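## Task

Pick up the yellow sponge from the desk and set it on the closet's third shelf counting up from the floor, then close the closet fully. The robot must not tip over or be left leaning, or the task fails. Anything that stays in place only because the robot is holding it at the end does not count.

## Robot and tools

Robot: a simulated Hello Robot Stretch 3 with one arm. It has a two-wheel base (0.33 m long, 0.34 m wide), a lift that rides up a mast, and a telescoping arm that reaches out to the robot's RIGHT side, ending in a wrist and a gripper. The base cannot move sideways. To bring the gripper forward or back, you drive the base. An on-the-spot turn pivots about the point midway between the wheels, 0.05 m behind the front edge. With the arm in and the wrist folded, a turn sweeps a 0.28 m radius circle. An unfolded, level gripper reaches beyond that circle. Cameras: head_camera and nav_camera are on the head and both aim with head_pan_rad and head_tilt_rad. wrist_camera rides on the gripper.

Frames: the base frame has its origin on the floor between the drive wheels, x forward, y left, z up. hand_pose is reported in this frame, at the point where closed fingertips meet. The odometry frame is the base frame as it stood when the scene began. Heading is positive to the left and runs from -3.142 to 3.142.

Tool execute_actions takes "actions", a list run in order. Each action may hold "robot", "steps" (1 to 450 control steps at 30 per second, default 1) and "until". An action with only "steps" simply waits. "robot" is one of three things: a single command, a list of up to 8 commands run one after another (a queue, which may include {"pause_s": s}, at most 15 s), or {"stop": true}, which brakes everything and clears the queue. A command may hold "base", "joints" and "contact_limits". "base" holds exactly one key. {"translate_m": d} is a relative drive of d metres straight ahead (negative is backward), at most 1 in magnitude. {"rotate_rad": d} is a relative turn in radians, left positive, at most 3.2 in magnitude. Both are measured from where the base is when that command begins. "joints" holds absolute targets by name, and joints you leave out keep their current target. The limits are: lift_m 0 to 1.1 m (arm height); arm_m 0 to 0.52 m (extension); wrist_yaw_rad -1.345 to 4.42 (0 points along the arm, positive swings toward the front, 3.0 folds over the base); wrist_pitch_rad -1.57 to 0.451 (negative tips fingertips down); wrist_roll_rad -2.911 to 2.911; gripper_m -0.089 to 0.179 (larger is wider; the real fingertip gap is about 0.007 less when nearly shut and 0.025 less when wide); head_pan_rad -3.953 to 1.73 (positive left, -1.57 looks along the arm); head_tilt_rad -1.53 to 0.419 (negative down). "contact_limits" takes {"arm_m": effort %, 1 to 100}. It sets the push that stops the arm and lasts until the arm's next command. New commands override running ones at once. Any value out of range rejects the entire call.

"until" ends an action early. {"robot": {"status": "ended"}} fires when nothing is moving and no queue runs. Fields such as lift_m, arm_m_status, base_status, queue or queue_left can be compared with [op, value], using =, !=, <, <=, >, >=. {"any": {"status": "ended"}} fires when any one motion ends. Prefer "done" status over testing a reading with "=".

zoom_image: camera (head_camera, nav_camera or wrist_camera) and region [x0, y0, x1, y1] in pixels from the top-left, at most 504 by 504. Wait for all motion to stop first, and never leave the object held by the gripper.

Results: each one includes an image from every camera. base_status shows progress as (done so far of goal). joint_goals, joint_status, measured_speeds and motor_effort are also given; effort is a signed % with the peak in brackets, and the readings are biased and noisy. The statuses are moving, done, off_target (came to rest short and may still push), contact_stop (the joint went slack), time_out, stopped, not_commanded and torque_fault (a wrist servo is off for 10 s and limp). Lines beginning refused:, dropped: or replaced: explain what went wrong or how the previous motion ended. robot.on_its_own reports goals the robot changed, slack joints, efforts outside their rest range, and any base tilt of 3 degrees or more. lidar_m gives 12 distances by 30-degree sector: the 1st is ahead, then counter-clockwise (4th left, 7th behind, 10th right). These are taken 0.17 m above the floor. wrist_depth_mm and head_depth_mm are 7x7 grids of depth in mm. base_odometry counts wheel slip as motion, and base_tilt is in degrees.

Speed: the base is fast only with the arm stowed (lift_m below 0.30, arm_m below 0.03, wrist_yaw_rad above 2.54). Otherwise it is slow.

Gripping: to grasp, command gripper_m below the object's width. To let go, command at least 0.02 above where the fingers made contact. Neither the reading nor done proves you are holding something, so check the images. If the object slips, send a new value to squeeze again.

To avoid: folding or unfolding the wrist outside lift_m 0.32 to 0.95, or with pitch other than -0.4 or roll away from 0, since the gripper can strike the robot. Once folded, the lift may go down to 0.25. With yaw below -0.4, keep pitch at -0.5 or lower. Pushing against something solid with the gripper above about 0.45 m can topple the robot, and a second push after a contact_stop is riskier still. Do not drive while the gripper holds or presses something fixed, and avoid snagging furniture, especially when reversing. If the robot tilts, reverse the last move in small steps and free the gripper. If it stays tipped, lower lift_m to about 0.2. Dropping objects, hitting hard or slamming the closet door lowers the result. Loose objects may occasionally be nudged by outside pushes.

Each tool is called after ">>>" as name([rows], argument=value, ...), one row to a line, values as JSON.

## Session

>>> execute_actions(actions=[])

Scene clock: 0.00 s.
robot.base_odometry: x=+0.000 y=+0.000 heading=+0.000 (m, m, rad; robot's odometry frame)
robot.turned_by_wheels: +0.000 (rad since the last result)
robot.turned_by_imu: +0.000 (rad since the last result)
robot.base_tilt: forward=-3.1 right=-1.5 (deg)
robot.lidar_m: 2.17 2.36 2.45 2.41 2.36 1.43 1.83 1.62 1.34 1.31 1.43 2.13
robot.head_depth_mm: 2157 2795 2836 2861 2857 2892 2121 / 2156 2809 2830 2850 2922 2937 2132 / 2034 2114 2853 2867 2885 2708 2112 / 1945 2125 2202 2221 2219 2259 2109 / 1949 2195 2208 2223 2251 2287 2122 / 1942 2162 2224 2238 2280 2297 2123 / 1943 2197 2197 2199 2240 2272 2122
robot.base_status: not_commanded
robot.joint_positions: lift_m=+0.311 arm_m=+0.000 wrist_yaw_rad=+3.068 wrist_pitch_rad=-0.419 wrist_roll_rad=+0.014 gripper_m=+0.037 head_pan_rad=-0.018 head_tilt_rad=-0.005
robot.joint_goals: lift_m=+0.311 arm_m=+0.000 wrist_yaw_rad=+3.068 wrist_pitch_rad=-0.419 wrist_roll_rad=+0.014 gripper_m=+0.037 head_pan_rad=-0.018 head_tilt_rad=-0.005
robot.joint_status: lift_m=not_commanded arm_m=not_commanded wrist_yaw_rad=not_commanded wrist_pitch_rad=not_commanded wrist_roll_rad=not_commanded gripper_m=not_commanded head_pan_rad=not_commanded head_tilt_rad=not_commanded
robot.measured_speeds: translate_m=+0.000 rotate_rad=+0.000 lift_m=+0.000 arm_m=+0.000 wrist_yaw_rad=+0.000 wrist_pitch_rad=+0.000 wrist_roll_rad=+0.000 head_pan_rad=+0.000 head_tilt_rad=+0.000
robot: refusals=0 queue=idle queue_left=0
robot.motor_effort: left_wheel=+0 right_wheel=-1 lift_m=+24 arm_m=-1 wrist_yaw_rad=+0 wrist_pitch_rad=+6 wrist_roll_rad=+0 gripper_m=+0 head_pan_rad=+0 head_tilt_rad=+1 (%)
robot.hand_pose: x=-0.0048 y=+0.0792 z=+0.3231 quat_wxyz=(+0.174, +0.701, +0.121, +0.681) (m; robot's base frame)
robot.wrist_depth_mm: - - - - - - - / - - - - - - - / - - - - - - 954 / 826 813 - 785 767 735 725 / 653 640 637 628 628 596 593 / 538 529 533 538 498 508 500 / 464 475 - - 442 436 429
pictures: head_camera (sideways: a quarter turn clockwise sets it upright), nav_camera (sideways: a quarter turn counterclockwise sets it upright), wrist_camera
Images, in order (width x height): head_camera 896x504, nav_camera 672x504, wrist_camera 644x364.

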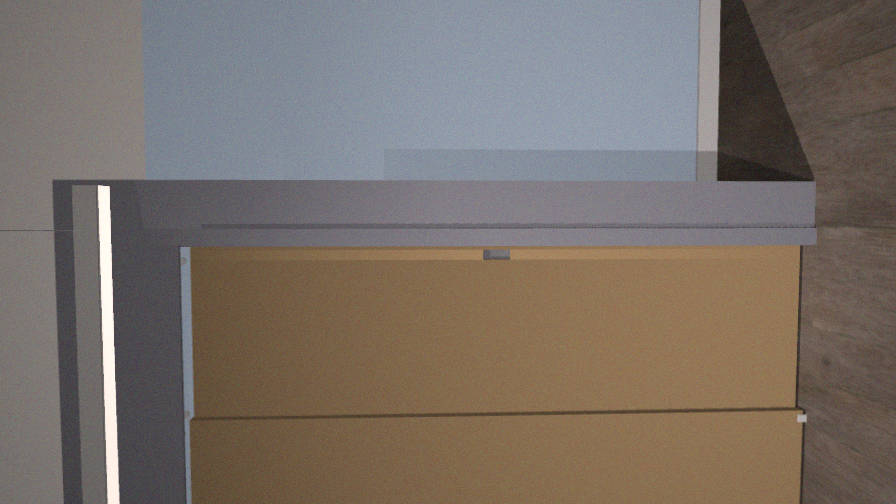

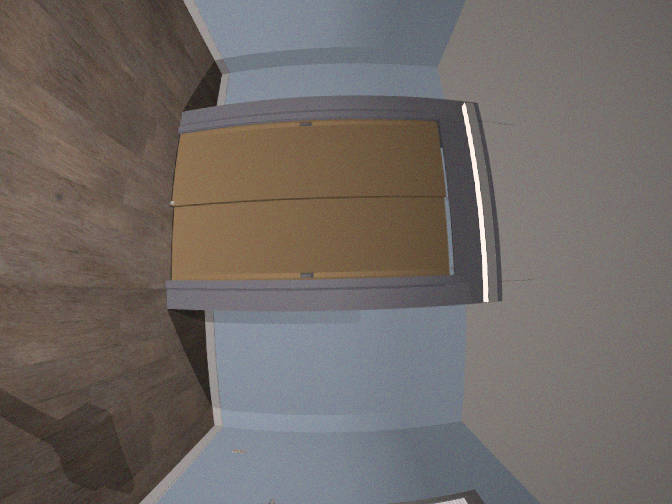

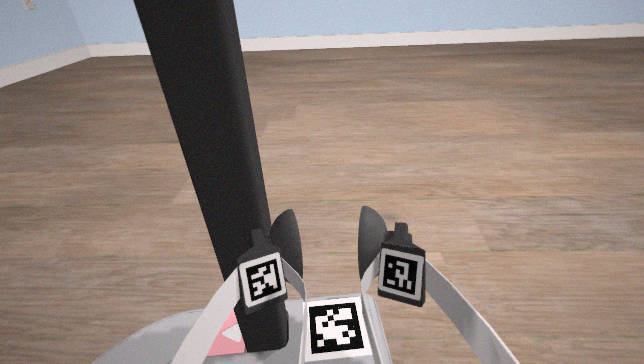

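>>> execute_actions([
  {"robot": {"joints": {"lift_m": 0.27, "wrist_pitch_rad": -0.4, "wrist_roll_rad": 0.0, "head_pan_rad": -0.63, "head_tilt_rad": -0.3}}, "steps": 150, "until": {"robot": {"lift_m": ["<", 0.296]}}},
  {"robot": {"base": {"rotate_rad": 0.538}}, "steps": 300, "until": {"robot": {"base_status": ["!=", "moving"]}}},
  {"robot": {"base": {"translate_m": 1.0}}, "steps": 300, "until": {"robot": {"translate_m": [">=", 0.55]}}},
  {"robot": {"base": {"translate_m": 1.0}}, "steps": 300, "until": {"robot": {"translate_m": [">=", 0.52]}}},
  {"robot": {"base": {"translate_m": 0.995}}, "steps": 300, "until": {"robot": {"status": "ended"}}},
])

Scene clock: 15.70 s.
robot.base_odometry: x=+1.784 y=+1.064 heading=+0.538 (m, m, rad; robot's odometry frame)
robot.turned_by_wheels: +0.538 (rad since the last result)
robot.turned_by_imu: +0.543 (rad since the last result)
robot.base_tilt: forward=-3.1 right=-1.6 (deg)
robot.lidar_m: 0.56 1.18 1.16 1.26 1.90 3.14 3.29 2.62 1.40 0.69 0.55 0.51
robot.head_depth_mm: 433 459 488 522 561 605 658 / 432 458 489 522 559 604 659 / 432 459 488 521 559 604 657 / 432 458 487 521 566 597 650 / 404 429 457 488 525 570 617 / 413 439 470 503 539 581 632 / 416 442 470 502 538 582 632
robot.base_status: done (translate_m +0.9950 of +0.9950)
robot.joint_positions: lift_m=+0.270 arm_m=+0.000 wrist_yaw_rad=+3.068 wrist_pitch_rad=-0.419 wrist_roll_rad=+0.005 gripper_m=+0.037 head_pan_rad=-0.623 head_tilt_rad=-0.297
robot.joint_goals: lift_m=+0.270 arm_m=+0.000 wrist_yaw_rad=+3.068 wrist_pitch_rad=-0.400 wrist_roll_rad=+0.000 gripper_m=+0.037 head_pan_rad=-0.630 head_tilt_rad=-0.300
robot.joint_status: lift_m=done arm_m=not_commanded wrist_yaw_rad=not_commanded wrist_pitch_rad=done wrist_roll_rad=done gripper_m=not_commanded head_pan_rad=done head_tilt_rad=done
robot.measured_speeds: translate_m=+0.000 rotate_rad=+0.000 lift_m=+0.000 arm_m=+0.000 wrist_yaw_rad=+0.000 wrist_pitch_rad=+0.000 wrist_roll_rad=+0.000 head_pan_rad=+0.000 head_tilt_rad=+0.000
robot: refusals=0 queue=done queue_left=0
robot.motor_effort: left_wheel=-3(13) right_wheel=+2(10) lift_m=+21(24) arm_m=-1(1) wrist_yaw_rad=+1(1) wrist_pitch_rad=+7(7) wrist_roll_rad=-3(3) gripper_m=+2(0) head_pan_rad=-4(39) head_tilt_rad=-1(14) (%)
robot.hand_pose: x=-0.0048 y=+0.0792 z=+0.2826 quat_wxyz=(+0.173, +0.698, +0.121, +0.684) (m; robot's base frame)
robot.wrist_depth_mm: - - - - - 928 825 / - - - - - - 881 / - - - 934 922 899 872 / 740 723 - 708 695 686 671 / 589 581 575 567 580 550 541 / 489 499 - - - 462 461 / 429 - - - 402 399 397
pictures: head_camera (sideways: a quarter turn clockwise sets it upright), nav_camera (sideways: a quarter turn counterclockwise sets it upright), wrist_camera
Images, in order (width x height): head_camera 896x504, nav_camera 672x504, wrist_camera 644x364.

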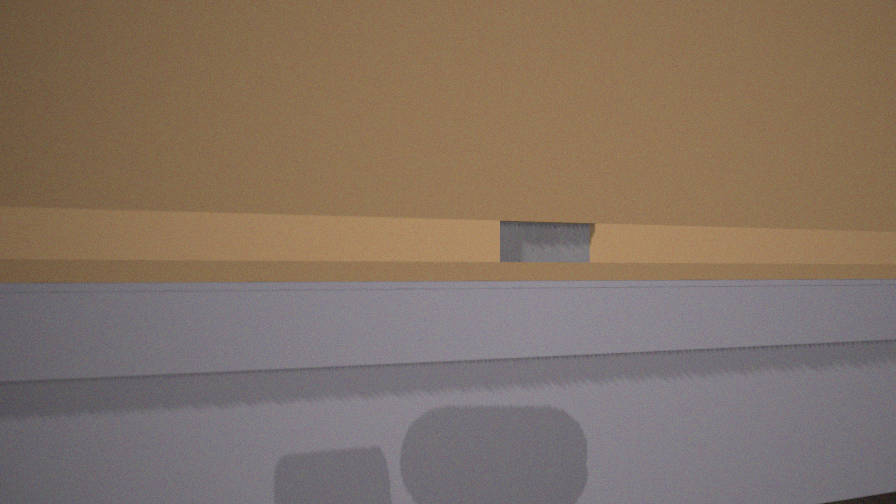

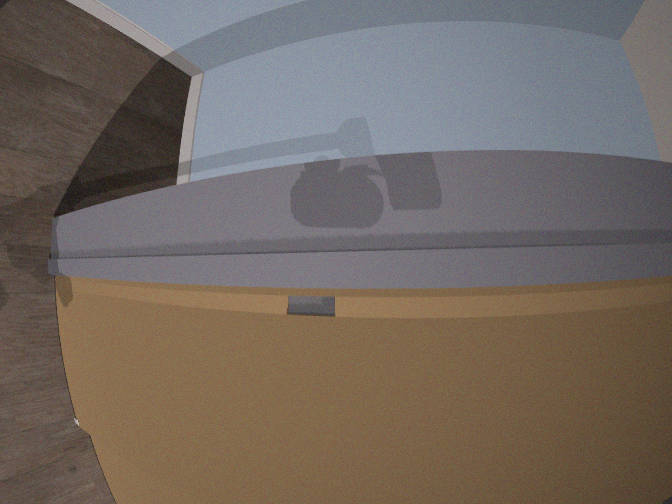

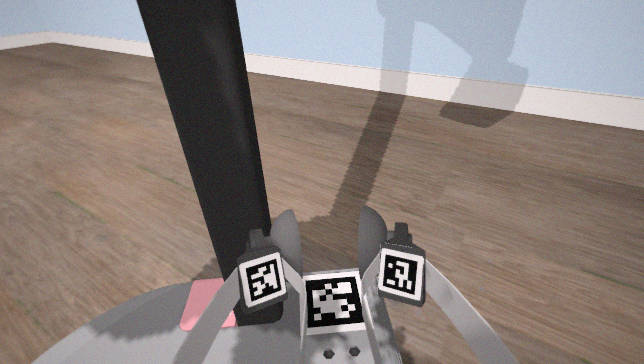

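>>> execute_actions([
  {"robot": {"base": {"rotate_rad": 0.921}, "joints": {"lift_m": 0.939, "head_pan_rad": -1.57, "head_tilt_rad": -0.5}}, "steps": 150, "until": {"robot": {"lift_m": [">", 0.35]}}},
  {"robot": {"joints": {"wrist_yaw_rad": -0.3}}, "steps": 300, "until": {"robot": {"wrist_yaw_rad": ["<", 1.0], "base_status": ["!=", "moving"]}}},
  {"robot": {"base": {"translate_m": 0.012}, "joints": {"wrist_pitch_rad": 0.0, "gripper_m": 0.095, "arm_m": 0.07}}, "steps": 300, "until": {"robot": {"status": "ended"}}},
])

Scene clock: 26.07 s.
robot.base_odometry: x=+1.785 y=+1.076 heading=+1.459 (m, m, rad; robot's odometry frame)
robot.turned_by_wheels: +0.921 (rad since the last result)
robot.turned_by_imu: +0.932 (rad since the last result)
robot.base_tilt: forward=-3.1 right=-1.5 (deg)
robot.lidar_m: 1.15 1.20 1.65 3.47 3.18 2.70 2.60 0.76 0.56 0.51 0.54 1.20
robot.head_depth_mm: 430 471 520 571 - - - / 430 471 520 568 - - - / 429 469 518 560 - - 930 / 423 463 509 572 629 718 908 / 401 439 485 539 617 705 845 / 413 452 498 554 626 719 848 / 412 450 497 555 625 769 1255
robot.base_status: done (translate_m +0.0120 of +0.0120)
robot.joint_positions: lift_m=+0.939 arm_m=+0.070 wrist_yaw_rad=-0.297 wrist_pitch_rad=-0.024 wrist_roll_rad=+0.004 gripper_m=+0.095 head_pan_rad=-1.563 head_tilt_rad=-0.494
robot.joint_goals: lift_m=+0.939 arm_m=+0.070 wrist_yaw_rad=-0.300 wrist_pitch_rad=+0.000 wrist_roll_rad=+0.000 gripper_m=+0.095 head_pan_rad=-1.570 head_tilt_rad=-0.500
robot.joint_status: lift_m=done arm_m=done wrist_yaw_rad=done wrist_pitch_rad=done wrist_roll_rad=done gripper_m=done head_pan_rad=done head_tilt_rad=done
robot.measured_speeds: translate_m=+0.000 rotate_rad=+0.000 lift_m=+0.000 arm_m=+0.000 wrist_yaw_rad=+0.000 wrist_pitch_rad=+0.000 wrist_roll_rad=+0.000 head_pan_rad=+0.000 head_tilt_rad=+0.000
robot: refusals=0 queue=done queue_left=0
robot.motor_effort: left_wheel=-4(14) right_wheel=+2(8) lift_m=+26(28) arm_m=+5(7) wrist_yaw_rad=-4(3) wrist_pitch_rad=+10(9) wrist_roll_rad=-2(3) gripper_m=+1(79) head_pan_rad=-4(48) head_tilt_rad=-2(14) (%)
robot.hand_pose: x=-0.0962 y=-0.4590 z=+1.0473 quat_wxyz=(+0.697, -0.096, -0.702, -0.113) (m; robot's base frame)
robot.wrist_depth_mm: 157 190 205 222 242 267 293 / 161 193 211 228 249 276 305 / 164 187 216 235 257 284 316 / 167 189 228 242 266 294 331 / 173 185 234 251 269 307 342 / 177 186 241 257 281 323 360 / 184 191 242 266 292 324 381
pictures: head_camera (sideways: a quarter turn clockwise sets it upright), nav_camera (sideways: a quarter turn counterclockwise sets it upright), wrist_camera
Images, in order (width x height): head_camera 896x504, nav_camera 672x504, wrist_camera 644x364.

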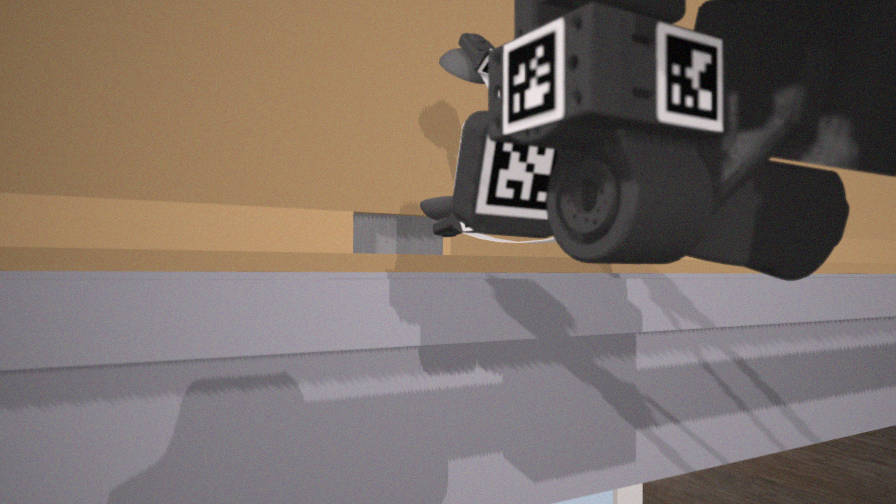

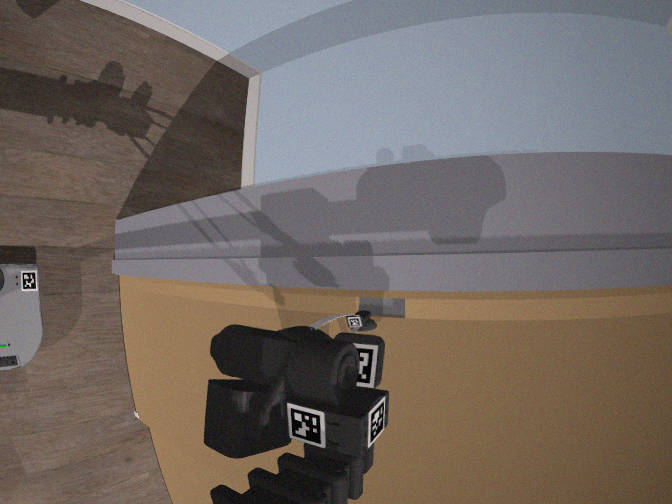

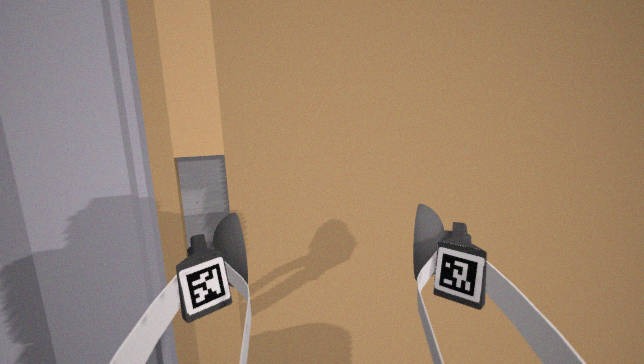

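>>> zoom_image(camera="head_camera", region=[330, 160, 530, 300])

>>> zoom_image(camera="wrist_camera", region=[110, 120, 310, 340])

Region (330, 160, 530, 300) of head_camera's 896x504 image, scaled by 2.520, with more detail than that image has; it fills the top 353 rows of this view, and the rest is white.

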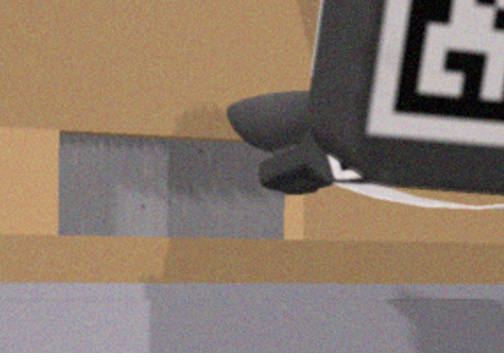

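Region (110, 120, 310, 340) of wrist_camera's 644x364 image, scaled by 2.291; it fills the left 458 columns of this view, and the rest is white.

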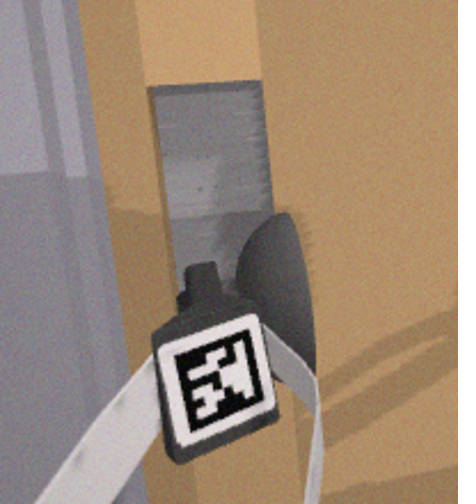

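>>> execute_actions([
  {"robot": [{"base": {"translate_m": 0.014}, "joints": {"arm_m": 0.105}}, {"joints": {"arm_m": 0.142}, "contact_limits": {"arm_m": 14}}], "steps": 200, "until": {"robot": {"status": "ended"}}},
])

Scene clock: 32.53 s.
robot.base_odometry: x=+1.787 y=+1.090 heading=+1.459 (m, m, rad; robot's odometry frame)
robot.turned_by_wheels: +0.000 (rad since the last result)
robot.turned_by_imu: +0.000 (rad since the last result)
robot.base_tilt: forward=-3.0 right=-1.5 (deg)
robot.lidar_m: 1.14 1.19 1.62 3.47 3.18 2.71 2.61 0.77 0.56 0.51 0.54 1.18
robot.head_depth_mm: 432 473 523 559 - 779 895 / 432 473 522 - - - 895 / 431 472 522 - - 791 894 / 415 454 506 552 608 752 867 / 405 446 493 548 623 718 848 / 414 452 499 557 628 720 847 / 413 451 498 555 639 1448 1288
robot.base_status: done (translate_m +0.0140 of +0.0140)
robot.joint_positions: lift_m=+0.939 arm_m=+0.133 wrist_yaw_rad=-0.297 wrist_pitch_rad=-0.026 wrist_roll_rad=+0.004 gripper_m=+0.095 head_pan_rad=-1.563 head_tilt_rad=-0.495
robot.joint_goals: lift_m=+0.939 arm_m=+0.133 wrist_yaw_rad=-0.300 wrist_pitch_rad=+0.000 wrist_roll_rad=+0.000 gripper_m=+0.095 head_pan_rad=-1.570 head_tilt_rad=-0.500
robot.joint_status: lift_m=done arm_m=contact_stop wrist_yaw_rad=done wrist_pitch_rad=done wrist_roll_rad=done gripper_m=done head_pan_rad=done head_tilt_rad=done
robot.measured_speeds: translate_m=+0.000 rotate_rad=+0.000 lift_m=+0.000 arm_m=-0.005 wrist_yaw_rad=+0.000 wrist_pitch_rad=+0.000 wrist_roll_rad=+0.000 head_pan_rad=+0.000 head_tilt_rad=+0.000
robot: refusals=0 queue=dropped queue_left=0
robot.on_its_own: arm_m is slack since a contact_stop, until your next command for it (your +0.142 is given up)
robot.motor_effort: left_wheel=-4(7) right_wheel=+4(7) lift_m=+26(26) arm_m=+5(17) wrist_yaw_rad=-4(4) wrist_pitch_rad=+10(11) wrist_roll_rad=-2(2) gripper_m=+0(0) head_pan_rad=-4(4) head_tilt_rad=-1(2) (%)
robot.contact_limits: arm_m 14 (drawing in: default 33, maximum 54; extending or still: default 44, maximum 73)
robot.hand_pose: x=-0.0964 y=-0.5223 z=+1.0469 quat_wxyz=(+0.697, -0.096, -0.702, -0.114) (m; robot's base frame)
robot.wrist_depth_mm: 108 141 151 163 178 196 217 / 111 142 155 168 184 203 224 / 114 134 159 173 189 209 234 / 116 135 170 178 197 217 244 / 119 137 176 184 198 228 255 / 123 129 189 190 207 238 267 / 126 132 180 196 216 240 283
pictures: head_camera (sideways: a quarter turn clockwise sets it upright), nav_camera (sideways: a quarter turn counterclockwise sets it upright), wrist_camera
Images, in order (width x height): head_camera 896x504, nav_camera 672x504, wrist_camera 644x364.

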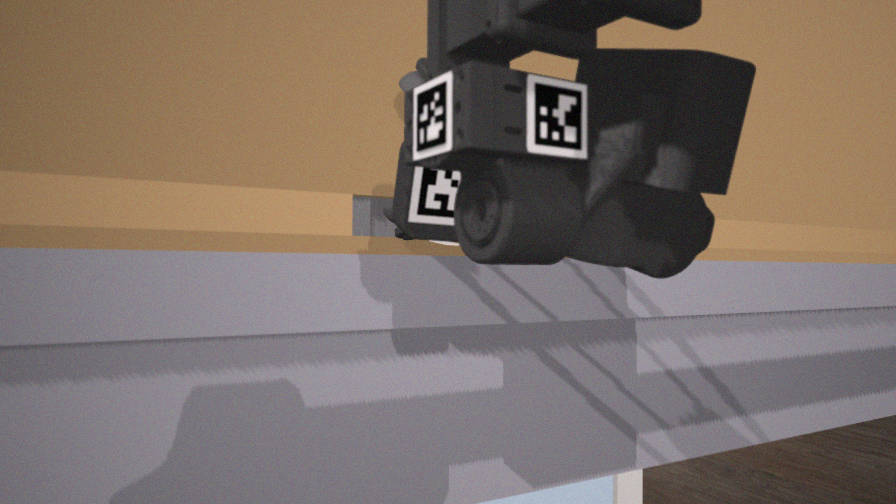

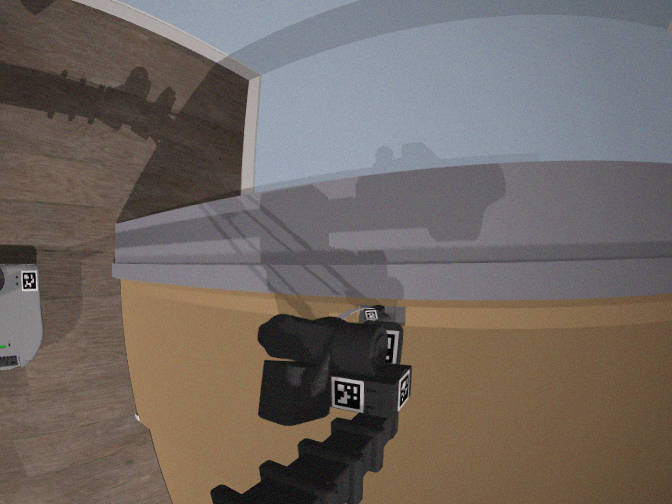

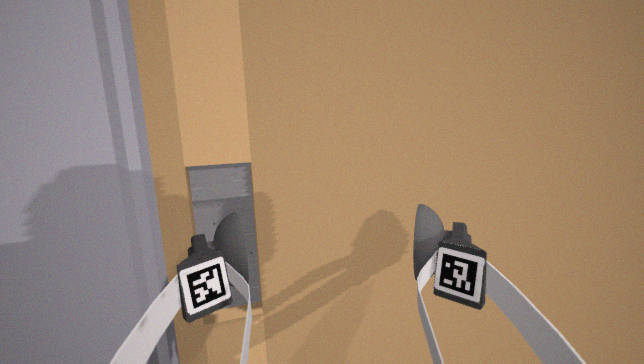

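>>> execute_actions([
  {"robot": [{"joints": {"arm_m": 0.128}, "contact_limits": {"arm_m": 20}}, {"base": {"translate_m": -0.07}, "joints": {"head_pan_rad": 1.7, "head_tilt_rad": -0.15}}], "steps": 200, "until": {"robot": {"status": "ended"}}},
])

Scene clock: 35.63 s.
robot.base_odometry: x=+1.779 y=+1.020 heading=+1.459 (m, m, rad; robot's odometry frame)
robot.turned_by_wheels: +0.000 (rad since the last result)
robot.turned_by_imu: +0.000 (rad since the last result)
robot.base_tilt: forward=-3.0 right=-1.5 (deg)
robot.lidar_m: 1.21 1.26 1.72 3.15 3.16 2.63 2.54 0.76 0.56 0.51 0.54 1.26
robot.head_depth_mm: 3077 3205 3311 3446 3389 2263 1707 / 3109 3269 3393 3476 3322 2291 1730 / 3190 3264 3417 3540 3322 2285 1720 / 3221 3323 3423 3559 3361 2271 1717 / 3261 3320 3431 3603 3374 2264 1722 / 3295 3407 3506 3614 3248 2264 1812 / 3298 3384 3501 3691 3335 2272 1848
robot.base_status: done (translate_m -0.0700 of -0.0700)
robot.joint_positions: lift_m=+0.939 arm_m=+0.128 wrist_yaw_rad=-0.297 wrist_pitch_rad=-0.025 wrist_roll_rad=+0.003 gripper_m=+0.095 head_pan_rad=+1.693 head_tilt_rad=-0.162
robot.joint_goals: lift_m=+0.939 arm_m=+0.128 wrist_yaw_rad=-0.300 wrist_pitch_rad=+0.000 wrist_roll_rad=+0.000 gripper_m=+0.095 head_pan_rad=+1.700 head_tilt_rad=-0.150
robot.joint_status: lift_m=done arm_m=done wrist_yaw_rad=done wrist_pitch_rad=done wrist_roll_rad=done gripper_m=done head_pan_rad=done head_tilt_rad=done
robot.measured_speeds: translate_m=+0.000 rotate_rad=+0.000 lift_m=+0.000 arm_m=+0.000 wrist_yaw_rad=+0.000 wrist_pitch_rad=+0.000 wrist_roll_rad=+0.000 head_pan_rad=+0.000 head_tilt_rad=+0.000
robot: refusals=0 queue=done queue_left=0
robot.motor_effort: left_wheel=-3(12) right_wheel=+2(18) lift_m=+26(26) arm_m=-5(6) wrist_yaw_rad=-5(60) wrist_pitch_rad=+10(10) wrist_roll_rad=-2(2) gripper_m=+1(10) head_pan_rad=+3(48) head_tilt_rad=+4(19) (%)
robot.contact_limits: arm_m 20 (drawing in: default 33, maximum 54; extending or still: default 44, maximum 73)
robot.hand_pose: x=-0.0961 y=-0.5176 z=+1.0471 quat_wxyz=(+0.697, -0.096, -0.702, -0.113) (m; robot's base frame)
robot.wrist_depth_mm: 405 148 154 166 181 199 222 / 211 513 158 171 186 206 230 / 205 501 162 176 193 212 239 / 203 459 174 182 199 221 248 / 202 521 179 187 202 232 259 / 196 548 190 194 210 243 270 / 192 484 182 200 220 245 287
pictures: head_camera (sideways: a quarter turn clockwise sets it upright), nav_camera (sideways: a quarter turn counterclockwise sets it upright), wrist_camera
Images, in order (width x height): head_camera 896x504, nav_camera 672x504, wrist_camera 644x364.

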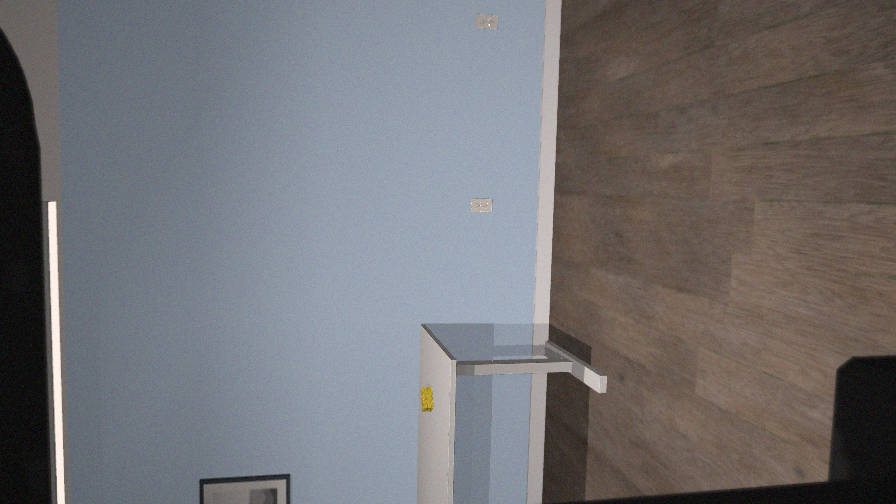

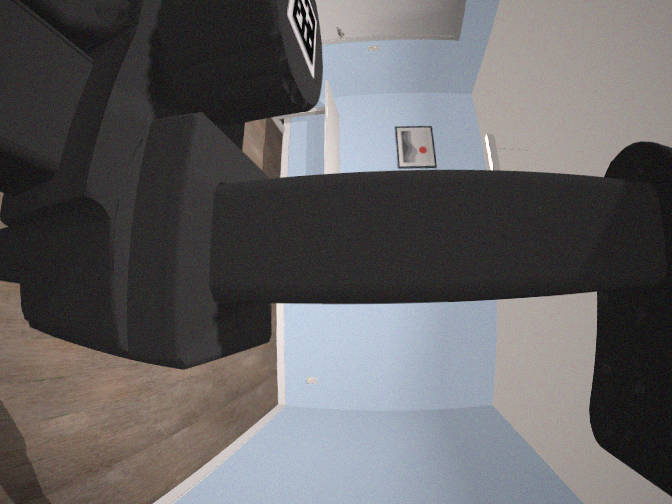

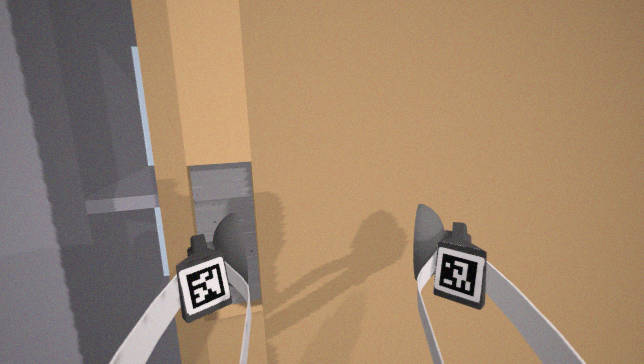

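>>> zoom_image(camera="head_camera", region=[390, 310, 620, 500])

>>> execute_actions([
  {"robot": {"base": {"translate_m": -0.28}}, "steps": 200, "until": {"robot": {"translate_m": ["<=", -0.16]}}},
])

>>> execute_actions([
  {"steps": 100, "until": {"robot": {"status": "ended"}}},
])

Region (390, 310, 620, 500) of head_camera's 896x504 image, scaled by 2.191, with more detail than that image has; it fills the top 416 rows of this view, and the rest is white.

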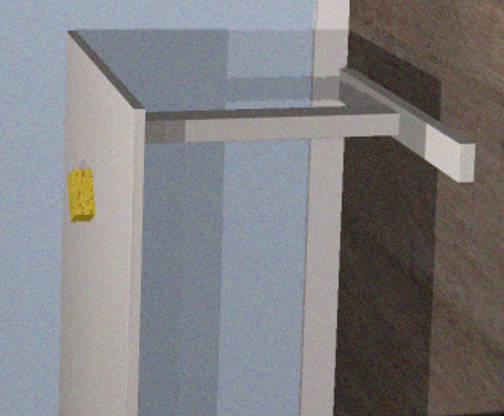

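Scene clock: 38.53 s.
robot.base_odometry: x=+1.761 y=+0.860 heading=+1.459 (m, m, rad; robot's odometry frame)
robot.turned_by_wheels: +0.000 (rad since the last result)
robot.turned_by_imu: +0.001 (rad since the last result)
robot.base_tilt: forward=-3.1 right=-2.8 (deg)
robot.lidar_m: 1.37 1.42 1.95 3.12 3.32 2.47 2.38 0.76 0.56 0.54 0.56 1.42
robot.head_depth_mm: 3125 3243 3319 3462 3398 2277 1720 / 3143 3208 3352 3522 3346 2280 1716 / 3175 3284 3395 3516 3389 2288 1722 / 3220 3314 3469 3595 3363 2266 1718 / 3291 3353 3460 3601 3291 2286 1709 / 3283 3343 3511 3602 3340 2260 1808 / 3319 3426 3560 3679 3294 2273 1840
robot.base_status: moving (translate_m -0.1610 of -0.2800)
robot.joint_positions: lift_m=+0.939 arm_m=+0.128 wrist_yaw_rad=-0.286 wrist_pitch_rad=-0.025 wrist_roll_rad=+0.003 gripper_m=+0.095 head_pan_rad=+1.693 head_tilt_rad=-0.162
robot.joint_goals: lift_m=+0.939 arm_m=+0.128 wrist_yaw_rad=-0.300 wrist_pitch_rad=+0.000 wrist_roll_rad=+0.000 gripper_m=+0.095 head_pan_rad=+1.700 head_tilt_rad=-0.150
robot.joint_status: lift_m=done arm_m=done wrist_yaw_rad=done wrist_pitch_rad=done wrist_roll_rad=done gripper_m=done head_pan_rad=done head_tilt_rad=done
robot.measured_speeds: translate_m=-0.100 rotate_rad=+0.001 lift_m=+0.000 arm_m=+0.000 wrist_yaw_rad=+0.080 wrist_pitch_rad=+0.000 wrist_roll_rad=+0.000 head_pan_rad=+0.000 head_tilt_rad=+0.000
robot: refusals=0 queue=running queue_left=0
robot.motor_effort: left_wheel=+2(10) right_wheel=-9(21) lift_m=+26(25) arm_m=-1(5) wrist_yaw_rad=-21(67) wrist_pitch_rad=+10(10) wrist_roll_rad=-2(2) gripper_m=-2(12) head_pan_rad=+4(4) head_tilt_rad=+4(4) (%)
robot.contact_limits: arm_m 20 (drawing in: default 33, maximum 54; extending or still: default 44, maximum 73)
robot.hand_pose: x=-0.0935 y=-0.5182 z=+1.0471 quat_wxyz=(+0.698, -0.092, -0.702, -0.110) (m; robot's base frame)
robot.wrist_depth_mm: 564 143 154 165 179 196 216 / 649 148 158 170 185 203 225 / 630 152 162 175 191 211 233 / 552 163 170 180 198 218 243 / 583 174 176 187 201 228 254 / 588 737 181 193 208 239 265 / 559 176 182 199 218 240 279
pictures: head_camera (sideways: a quarter turn clockwise sets it upright), nav_camera (sideways: a quarter turn counterclockwise sets it upright), wrist_camera
Images, in order (width x height): head_camera 896x504, nav_camera 672x504, wrist_camera 644x364.

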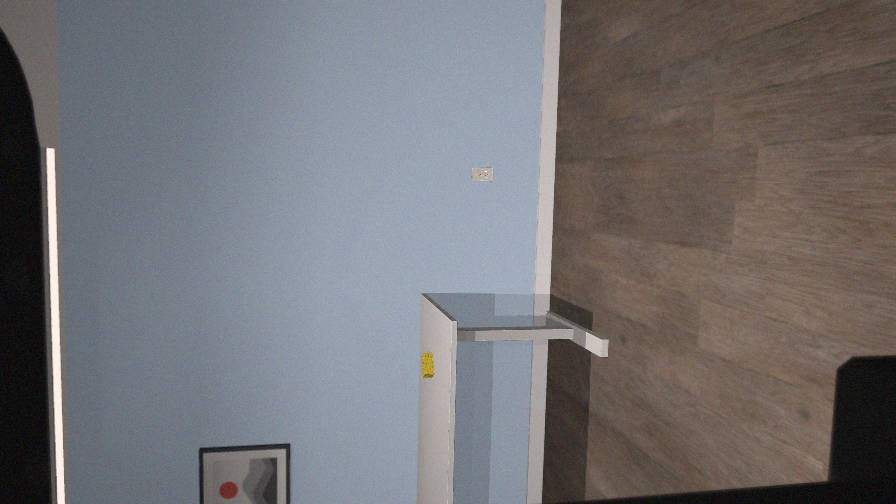

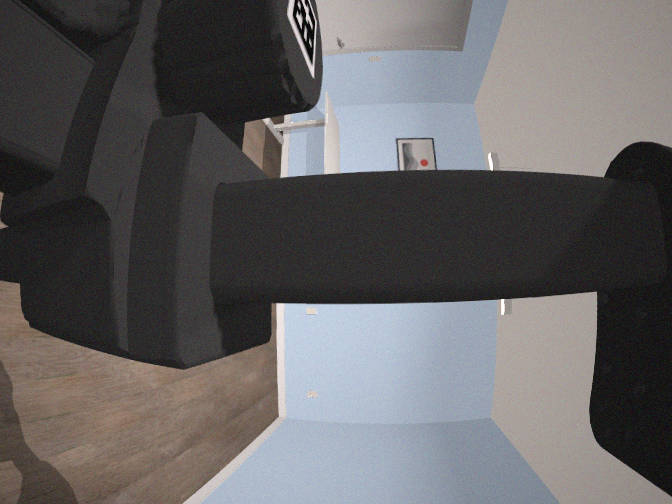

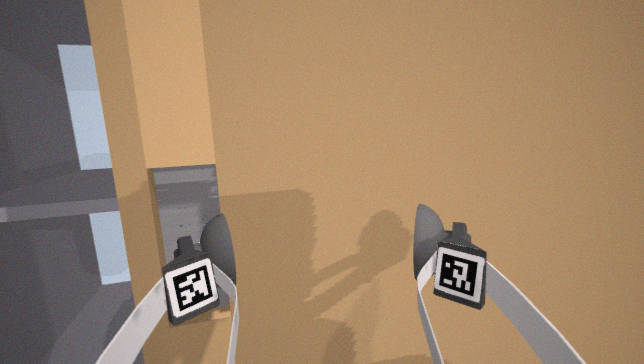

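Scene clock: 40.40 s.
robot.base_odometry: x=+1.748 y=+0.742 heading=+1.459 (m, m, rad; robot's odometry frame)
robot.turned_by_wheels: +0.000 (rad since the last result)
robot.turned_by_imu: +0.000 (rad since the last result)
robot.base_tilt: forward=-3.1 right=-1.6 (deg)
robot.lidar_m: 1.49 1.55 2.12 3.10 3.16 2.35 2.26 0.76 0.56 0.54 0.62 0.74
robot.head_depth_mm: 3101 3224 3352 3468 3367 2291 1721 / 3167 3243 3366 3518 3382 2268 1716 / 3161 3299 3422 3491 3327 2274 1715 / 3187 3332 3459 3570 3351 2287 1721 / 3243 3329 3496 3532 3292 2272 1720 / 3267 3388 3502 3607 3376 2254 1807 / 3335 3405 3541 3673 3343 2261 1837
robot.base_status: done (translate_m -0.2800 of -0.2800)
robot.joint_positions: lift_m=+0.939 arm_m=+0.128 wrist_yaw_rad=-0.295 wrist_pitch_rad=-0.025 wrist_roll_rad=+0.003 gripper_m=+0.095 head_pan_rad=+1.693 head_tilt_rad=-0.162
robot.joint_goals: lift_m=+0.939 arm_m=+0.128 wrist_yaw_rad=-0.300 wrist_pitch_rad=+0.000 wrist_roll_rad=+0.000 gripper_m=+0.095 head_pan_rad=+1.700 head_tilt_rad=-0.150
robot.joint_status: lift_m=done arm_m=done wrist_yaw_rad=done wrist_pitch_rad=done wrist_roll_rad=done gripper_m=done head_pan_rad=done head_tilt_rad=done
robot.measured_speeds: translate_m=+0.000 rotate_rad=+0.000 lift_m=+0.000 arm_m=+0.000 wrist_yaw_rad=+0.000 wrist_pitch_rad=+0.000 wrist_roll_rad=+0.000 head_pan_rad=+0.000 head_tilt_rad=+0.000
robot: refusals=0 queue=done queue_left=0
robot.motor_effort: left_wheel=-1(6) right_wheel=+0(16) lift_m=+26(26) arm_m=-1(1) wrist_yaw_rad=-7(50) wrist_pitch_rad=+10(10) wrist_roll_rad=-2(2) gripper_m=-1(8) head_pan_rad=+4(3) head_tilt_rad=+4(4) (%)
robot.contact_limits: arm_m 20 (drawing in: default 33, maximum 54; extending or still: default 44, maximum 73)
robot.hand_pose: x=-0.0957 y=-0.5175 z=+1.0470 quat_wxyz=(+0.697, -0.095, -0.702, -0.113) (m; robot's base frame)
robot.wrist_depth_mm: 563 143 153 165 180 198 218 / 690 147 157 170 186 204 228 / 718 153 161 175 191 211 236 / 577 167 171 180 198 220 246 / 750 175 176 186 200 230 256 / 741 741 181 192 209 241 268 / 603 560 180 198 219 243 285
pictures: head_camera (sideways: a quarter turn clockwise sets it upright), nav_camera (sideways: a quarter turn counterclockwise sets it upright), wrist_camera
Images, in order (width x height): head_camera 896x504, nav_camera 672x504, wrist_camera 644x364.

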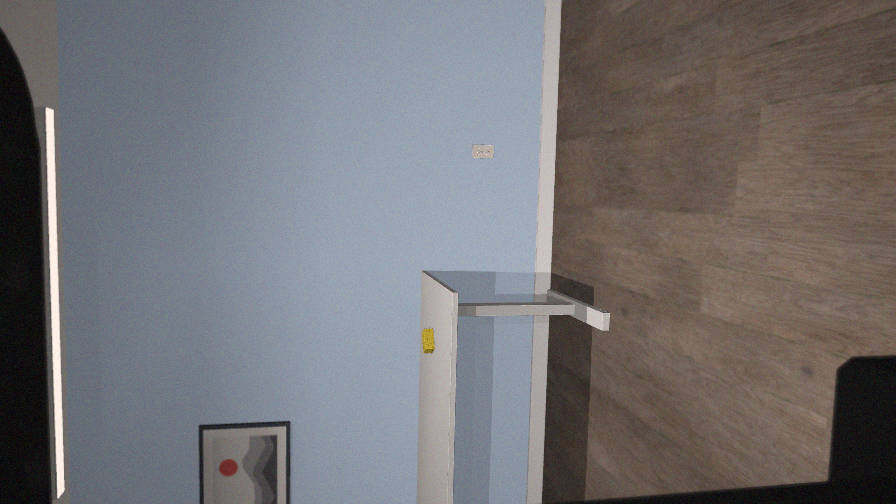

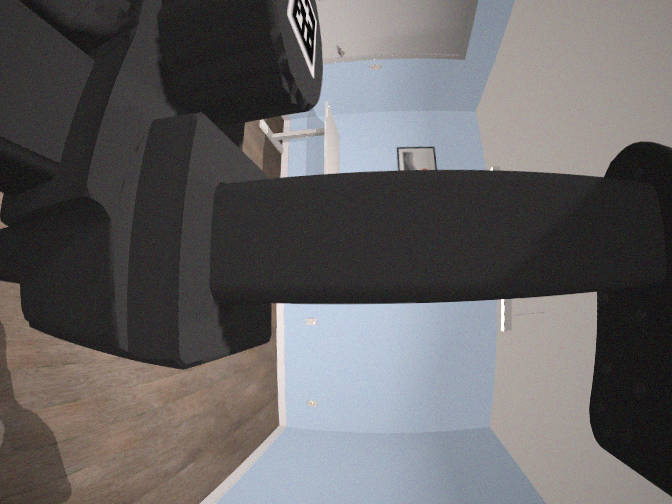

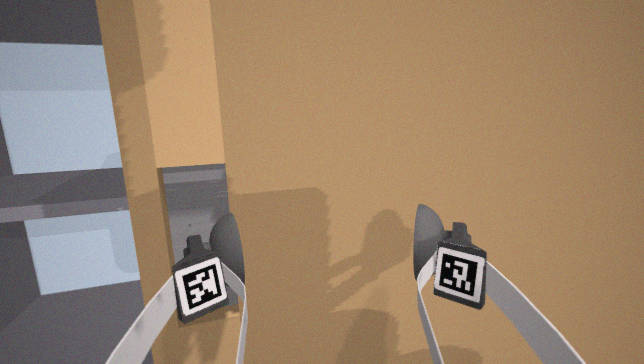

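>>> zoom_image(camera="head_camera", region=[400, 300, 480, 380])

Region (400, 300, 480, 380) of head_camera's 896x504 image, scaled by 6.300, with more detail than that image has.

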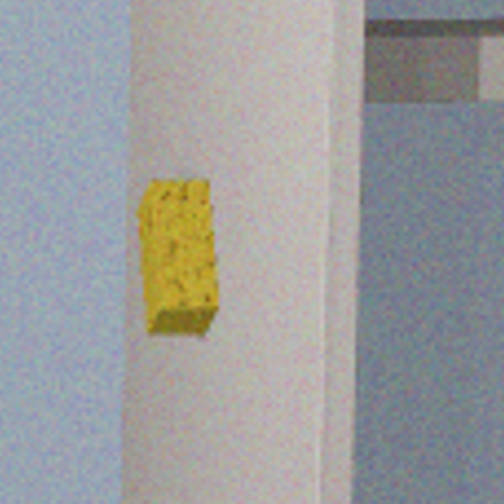

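>>> execute_actions([
  {"robot": {"joints": {"arm_m": 0.0, "head_pan_rad": -1.3, "head_tilt_rad": -0.5}}, "steps": 100, "until": {"robot": {"arm_m": ["<", 0.095]}}},
  {"robot": {"joints": {"lift_m": 0.27, "gripper_m": 0.0, "wrist_pitch_rad": -0.4, "wrist_yaw_rad": 2.9}}, "steps": 100, "until": {"robot": {"head_pan_rad_status": ["!=", "moving"]}}},
])

>>> execute_actions([
  {"robot": {"base": {"rotate_rad": 1.81}, "joints": {"head_pan_rad": -0.26, "head_tilt_rad": -0.5}}, "steps": 300, "until": {"robot": {"lift_m": ["<", 0.296], "base_status": ["!=", "moving"]}}},
  {"robot": {"base": {"translate_m": 1.0}}, "steps": 300, "until": {"robot": {"translate_m": [">=", 0.7]}}},
  {"robot": {"base": {"translate_m": 1.0}}, "steps": 300, "until": {"robot": {"translate_m": [">=", 0.69]}}},
  {"robot": {"base": {"translate_m": 0.99}}, "steps": 300, "until": {"robot": {"status": "ended"}}},
])

Scene clock: 53.00 s.
robot.base_odometry: x=+1.748 y=+0.742 heading=+1.459 (m, m, rad; robot's odometry frame)
robot.turned_by_wheels: +0.000 (rad since the last result)
robot.turned_by_imu: +0.000 (rad since the last result)
robot.base_tilt: forward=-3.0 right=-1.5 (deg)
robot.lidar_m: 1.49 1.55 2.12 3.10 3.17 2.36 2.26 0.76 0.56 0.54 0.62 0.74
robot.head_depth_mm: 427 453 489 547 602 682 778 / 1040 1123 945 1054 646 715 814 / 1068 1145 1016 1146 1316 1511 1269 / 1092 1184 1311 1148 1322 1512 1295 / 1057 1128 1149 1193 1310 1503 1326 / 838 905 932 1029 870 917 1023 / 546 574 604 650 718 836 1021
robot.base_status: done (translate_m -0.2800 of -0.2800)
robot.joint_positions: lift_m=+0.840 arm_m=+0.000 wrist_yaw_rad=+1.309 wrist_pitch_rad=-0.415 wrist_roll_rad=+0.003 gripper_m=+0.000 head_pan_rad=-1.293 head_tilt_rad=-0.494
robot.joint_goals: lift_m=+0.270 arm_m=+0.000 wrist_yaw_rad=+2.900 wrist_pitch_rad=-0.400 wrist_roll_rad=+0.000 gripper_m=+0.000 head_pan_rad=-1.300 head_tilt_rad=-0.500
robot.joint_status: lift_m=moving arm_m=moving wrist_yaw_rad=moving wrist_pitch_rad=moving wrist_roll_rad=done gripper_m=moving head_pan_rad=done head_tilt_rad=done
robot.measured_speeds: translate_m=+0.000 rotate_rad=+0.000 lift_m=-0.110 arm_m=-0.007 wrist_yaw_rad=+1.998 wrist_pitch_rad=+0.000 wrist_roll_rad=+0.000 head_pan_rad=+0.000 head_tilt_rad=+0.000
robot: refusals=0 queue=running queue_left=0
robot.motor_effort: left_wheel=-2(3) right_wheel=+1(1) lift_m=+21(26) arm_m=-7(7) wrist_yaw_rad=+5(8) wrist_pitch_rad=+7(10) wrist_roll_rad=-2(2) gripper_m=-10(79) head_pan_rad=-4(49) head_tilt_rad=-2(18) (%)
robot.hand_pose: x=+0.1957 y=-0.2038 z=+0.8534 quat_wxyz=(+0.637, +0.537, -0.461, +0.305) (m; robot's base frame)
robot.wrist_depth_mm: - - - - - 404 319 / - - - - - 419 347 / - - - - - 419 393 / - - - - - 439 603 / - - - - - 489 715 / - - - - 666 556 690 / - - - - 897 859 932
pictures: head_camera (sideways: a quarter turn clockwise sets it upright), nav_camera (sideways: a quarter turn counterclockwise sets it upright), wrist_camera
Images, in order (width x height): head_camera 896x504, nav_camera 672x504, wrist_camera 644x364.

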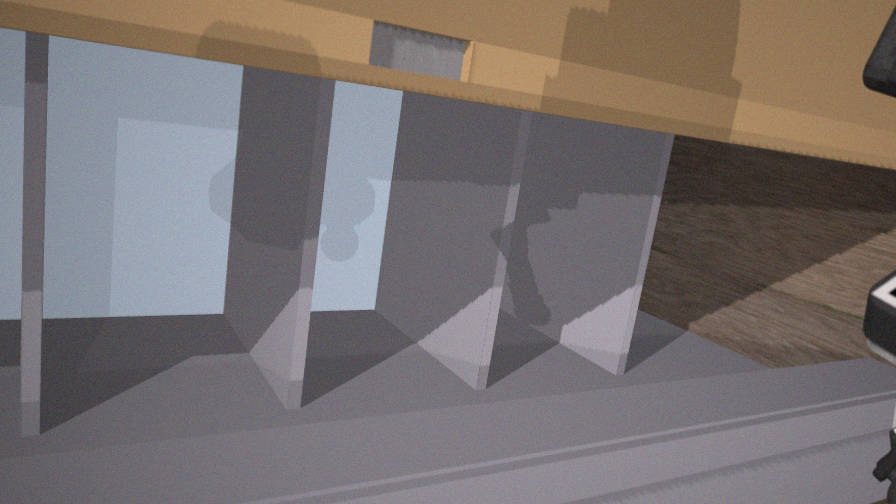

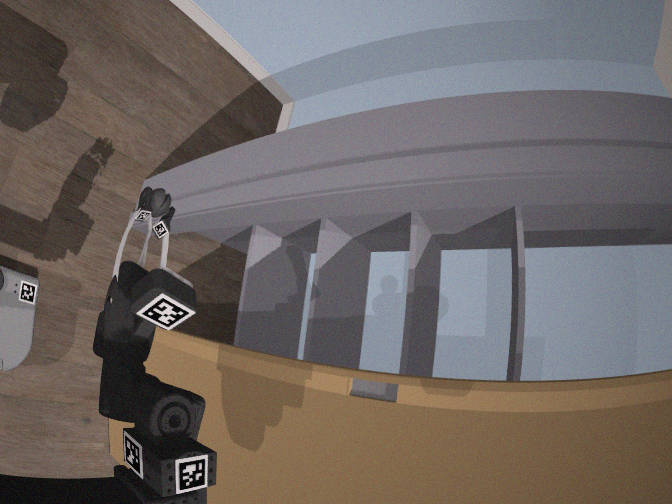

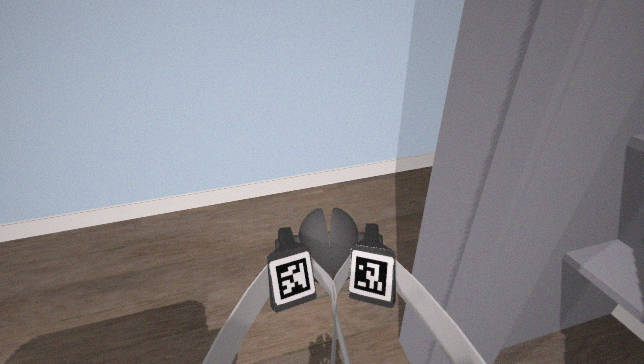

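Scene clock: 67.80 s.
robot.base_odometry: x=-0.618 y=+0.440 heading=-3.014 (m, m, rad; robot's odometry frame)
robot.turned_by_wheels: +1.810 (rad since the last result)
robot.turned_by_imu: +1.833 (rad since the last result)
robot.base_tilt: forward=-3.2 right=-1.4 (deg)
robot.lidar_m: 1.18 1.37 1.63 1.64 1.91 2.82 2.85 2.44 2.10 2.10 1.38 0.74
robot.head_depth_mm: 995 1094 1205 1347 1533 1560 1295 / 995 1094 1204 1348 1493 714 1242 / 991 1084 1197 1190 858 691 1215 / 987 1081 1193 1129 855 689 1177 / 980 1078 1184 1123 853 688 1209 / 978 1076 1184 1117 851 684 1204 / 976 1068 1175 1113 846 684 1203
robot.base_status: done (translate_m +0.9900 of +0.9900)
robot.joint_positions: lift_m=+0.270 arm_m=+0.000 wrist_yaw_rad=+2.898 wrist_pitch_rad=-0.417 wrist_roll_rad=+0.003 gripper_m=+0.000 head_pan_rad=-0.267 head_tilt_rad=-0.495
robot.joint_goals: lift_m=+0.270 arm_m=+0.000 wrist_yaw_rad=+2.900 wrist_pitch_rad=-0.400 wrist_roll_rad=+0.000 gripper_m=+0.000 head_pan_rad=-0.260 head_tilt_rad=-0.500
robot.joint_status: lift_m=done arm_m=done wrist_yaw_rad=done wrist_pitch_rad=done wrist_roll_rad=done gripper_m=done head_pan_rad=done head_tilt_rad=done
robot.measured_speeds: translate_m=+0.000 rotate_rad=+0.000 lift_m=+0.000 arm_m=+0.000 wrist_yaw_rad=+0.000 wrist_pitch_rad=+0.000 wrist_roll_rad=+0.000 head_pan_rad=+0.000 head_tilt_rad=+0.000
robot: refusals=0 queue=done queue_left=0
robot.motor_effort: left_wheel=-3(11) right_wheel=+2(10) lift_m=+21(21) arm_m=-6(7) wrist_yaw_rad=+3(4) wrist_pitch_rad=+7(6) wrist_roll_rad=-2(2) gripper_m=-1(3) head_pan_rad=+4(48) head_tilt_rad=-1(1) (%)
robot.hand_pose: x=+0.0330 y=+0.0725 z=+0.2830 quat_wxyz=(+0.230, +0.705, +0.061, +0.668) (m; robot's base frame)
robot.wrist_depth_mm: - - - - - - - / - - - - - - - / - - 946 950 910 897 884 / 750 - 720 711 699 688 679 / 582 563 578 620 560 558 544 / 489 486 - - 477 466 466 / 431 - - - 405 401 397
pictures: head_camera (sideways: a quarter turn clockwise sets it upright), nav_camera (sideways: a quarter turn counterclockwise sets it upright), wrist_camera
Images, in order (width x height): head_camera 896x504, nav_camera 672x504, wrist_camera 644x364.

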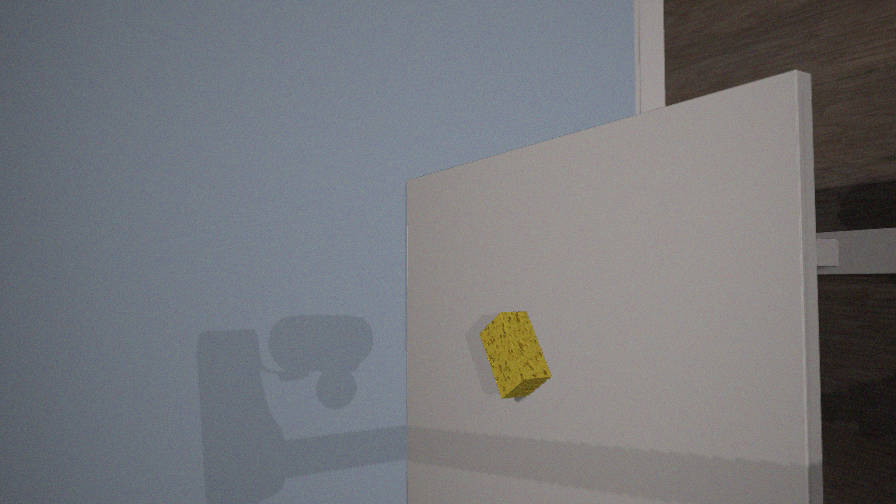

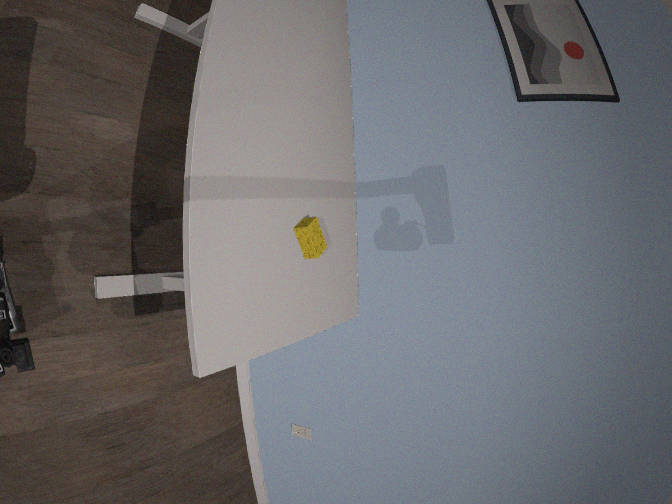

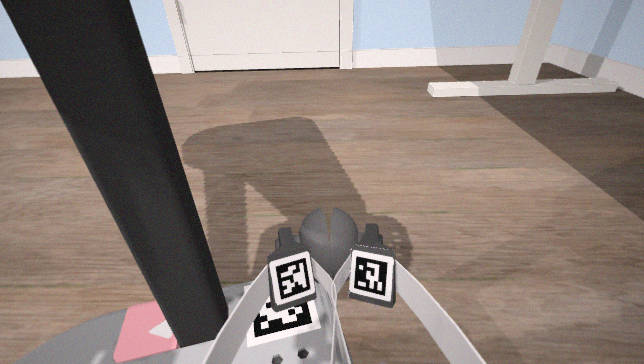

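>>> zoom_image(camera="head_camera", region=[455, 295, 575, 415])

Region (455, 295, 575, 415) of head_camera's 896x504 image, scaled by 4.200, with more detail than that image has.

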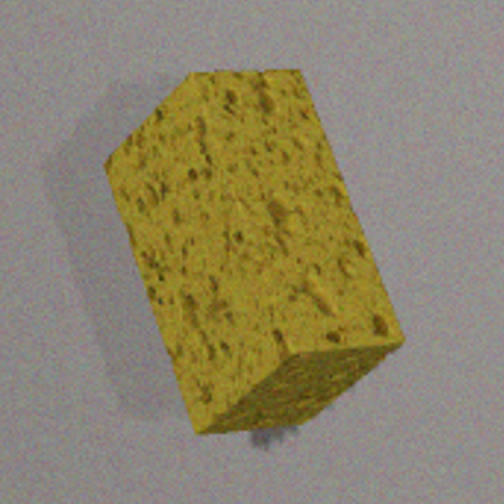

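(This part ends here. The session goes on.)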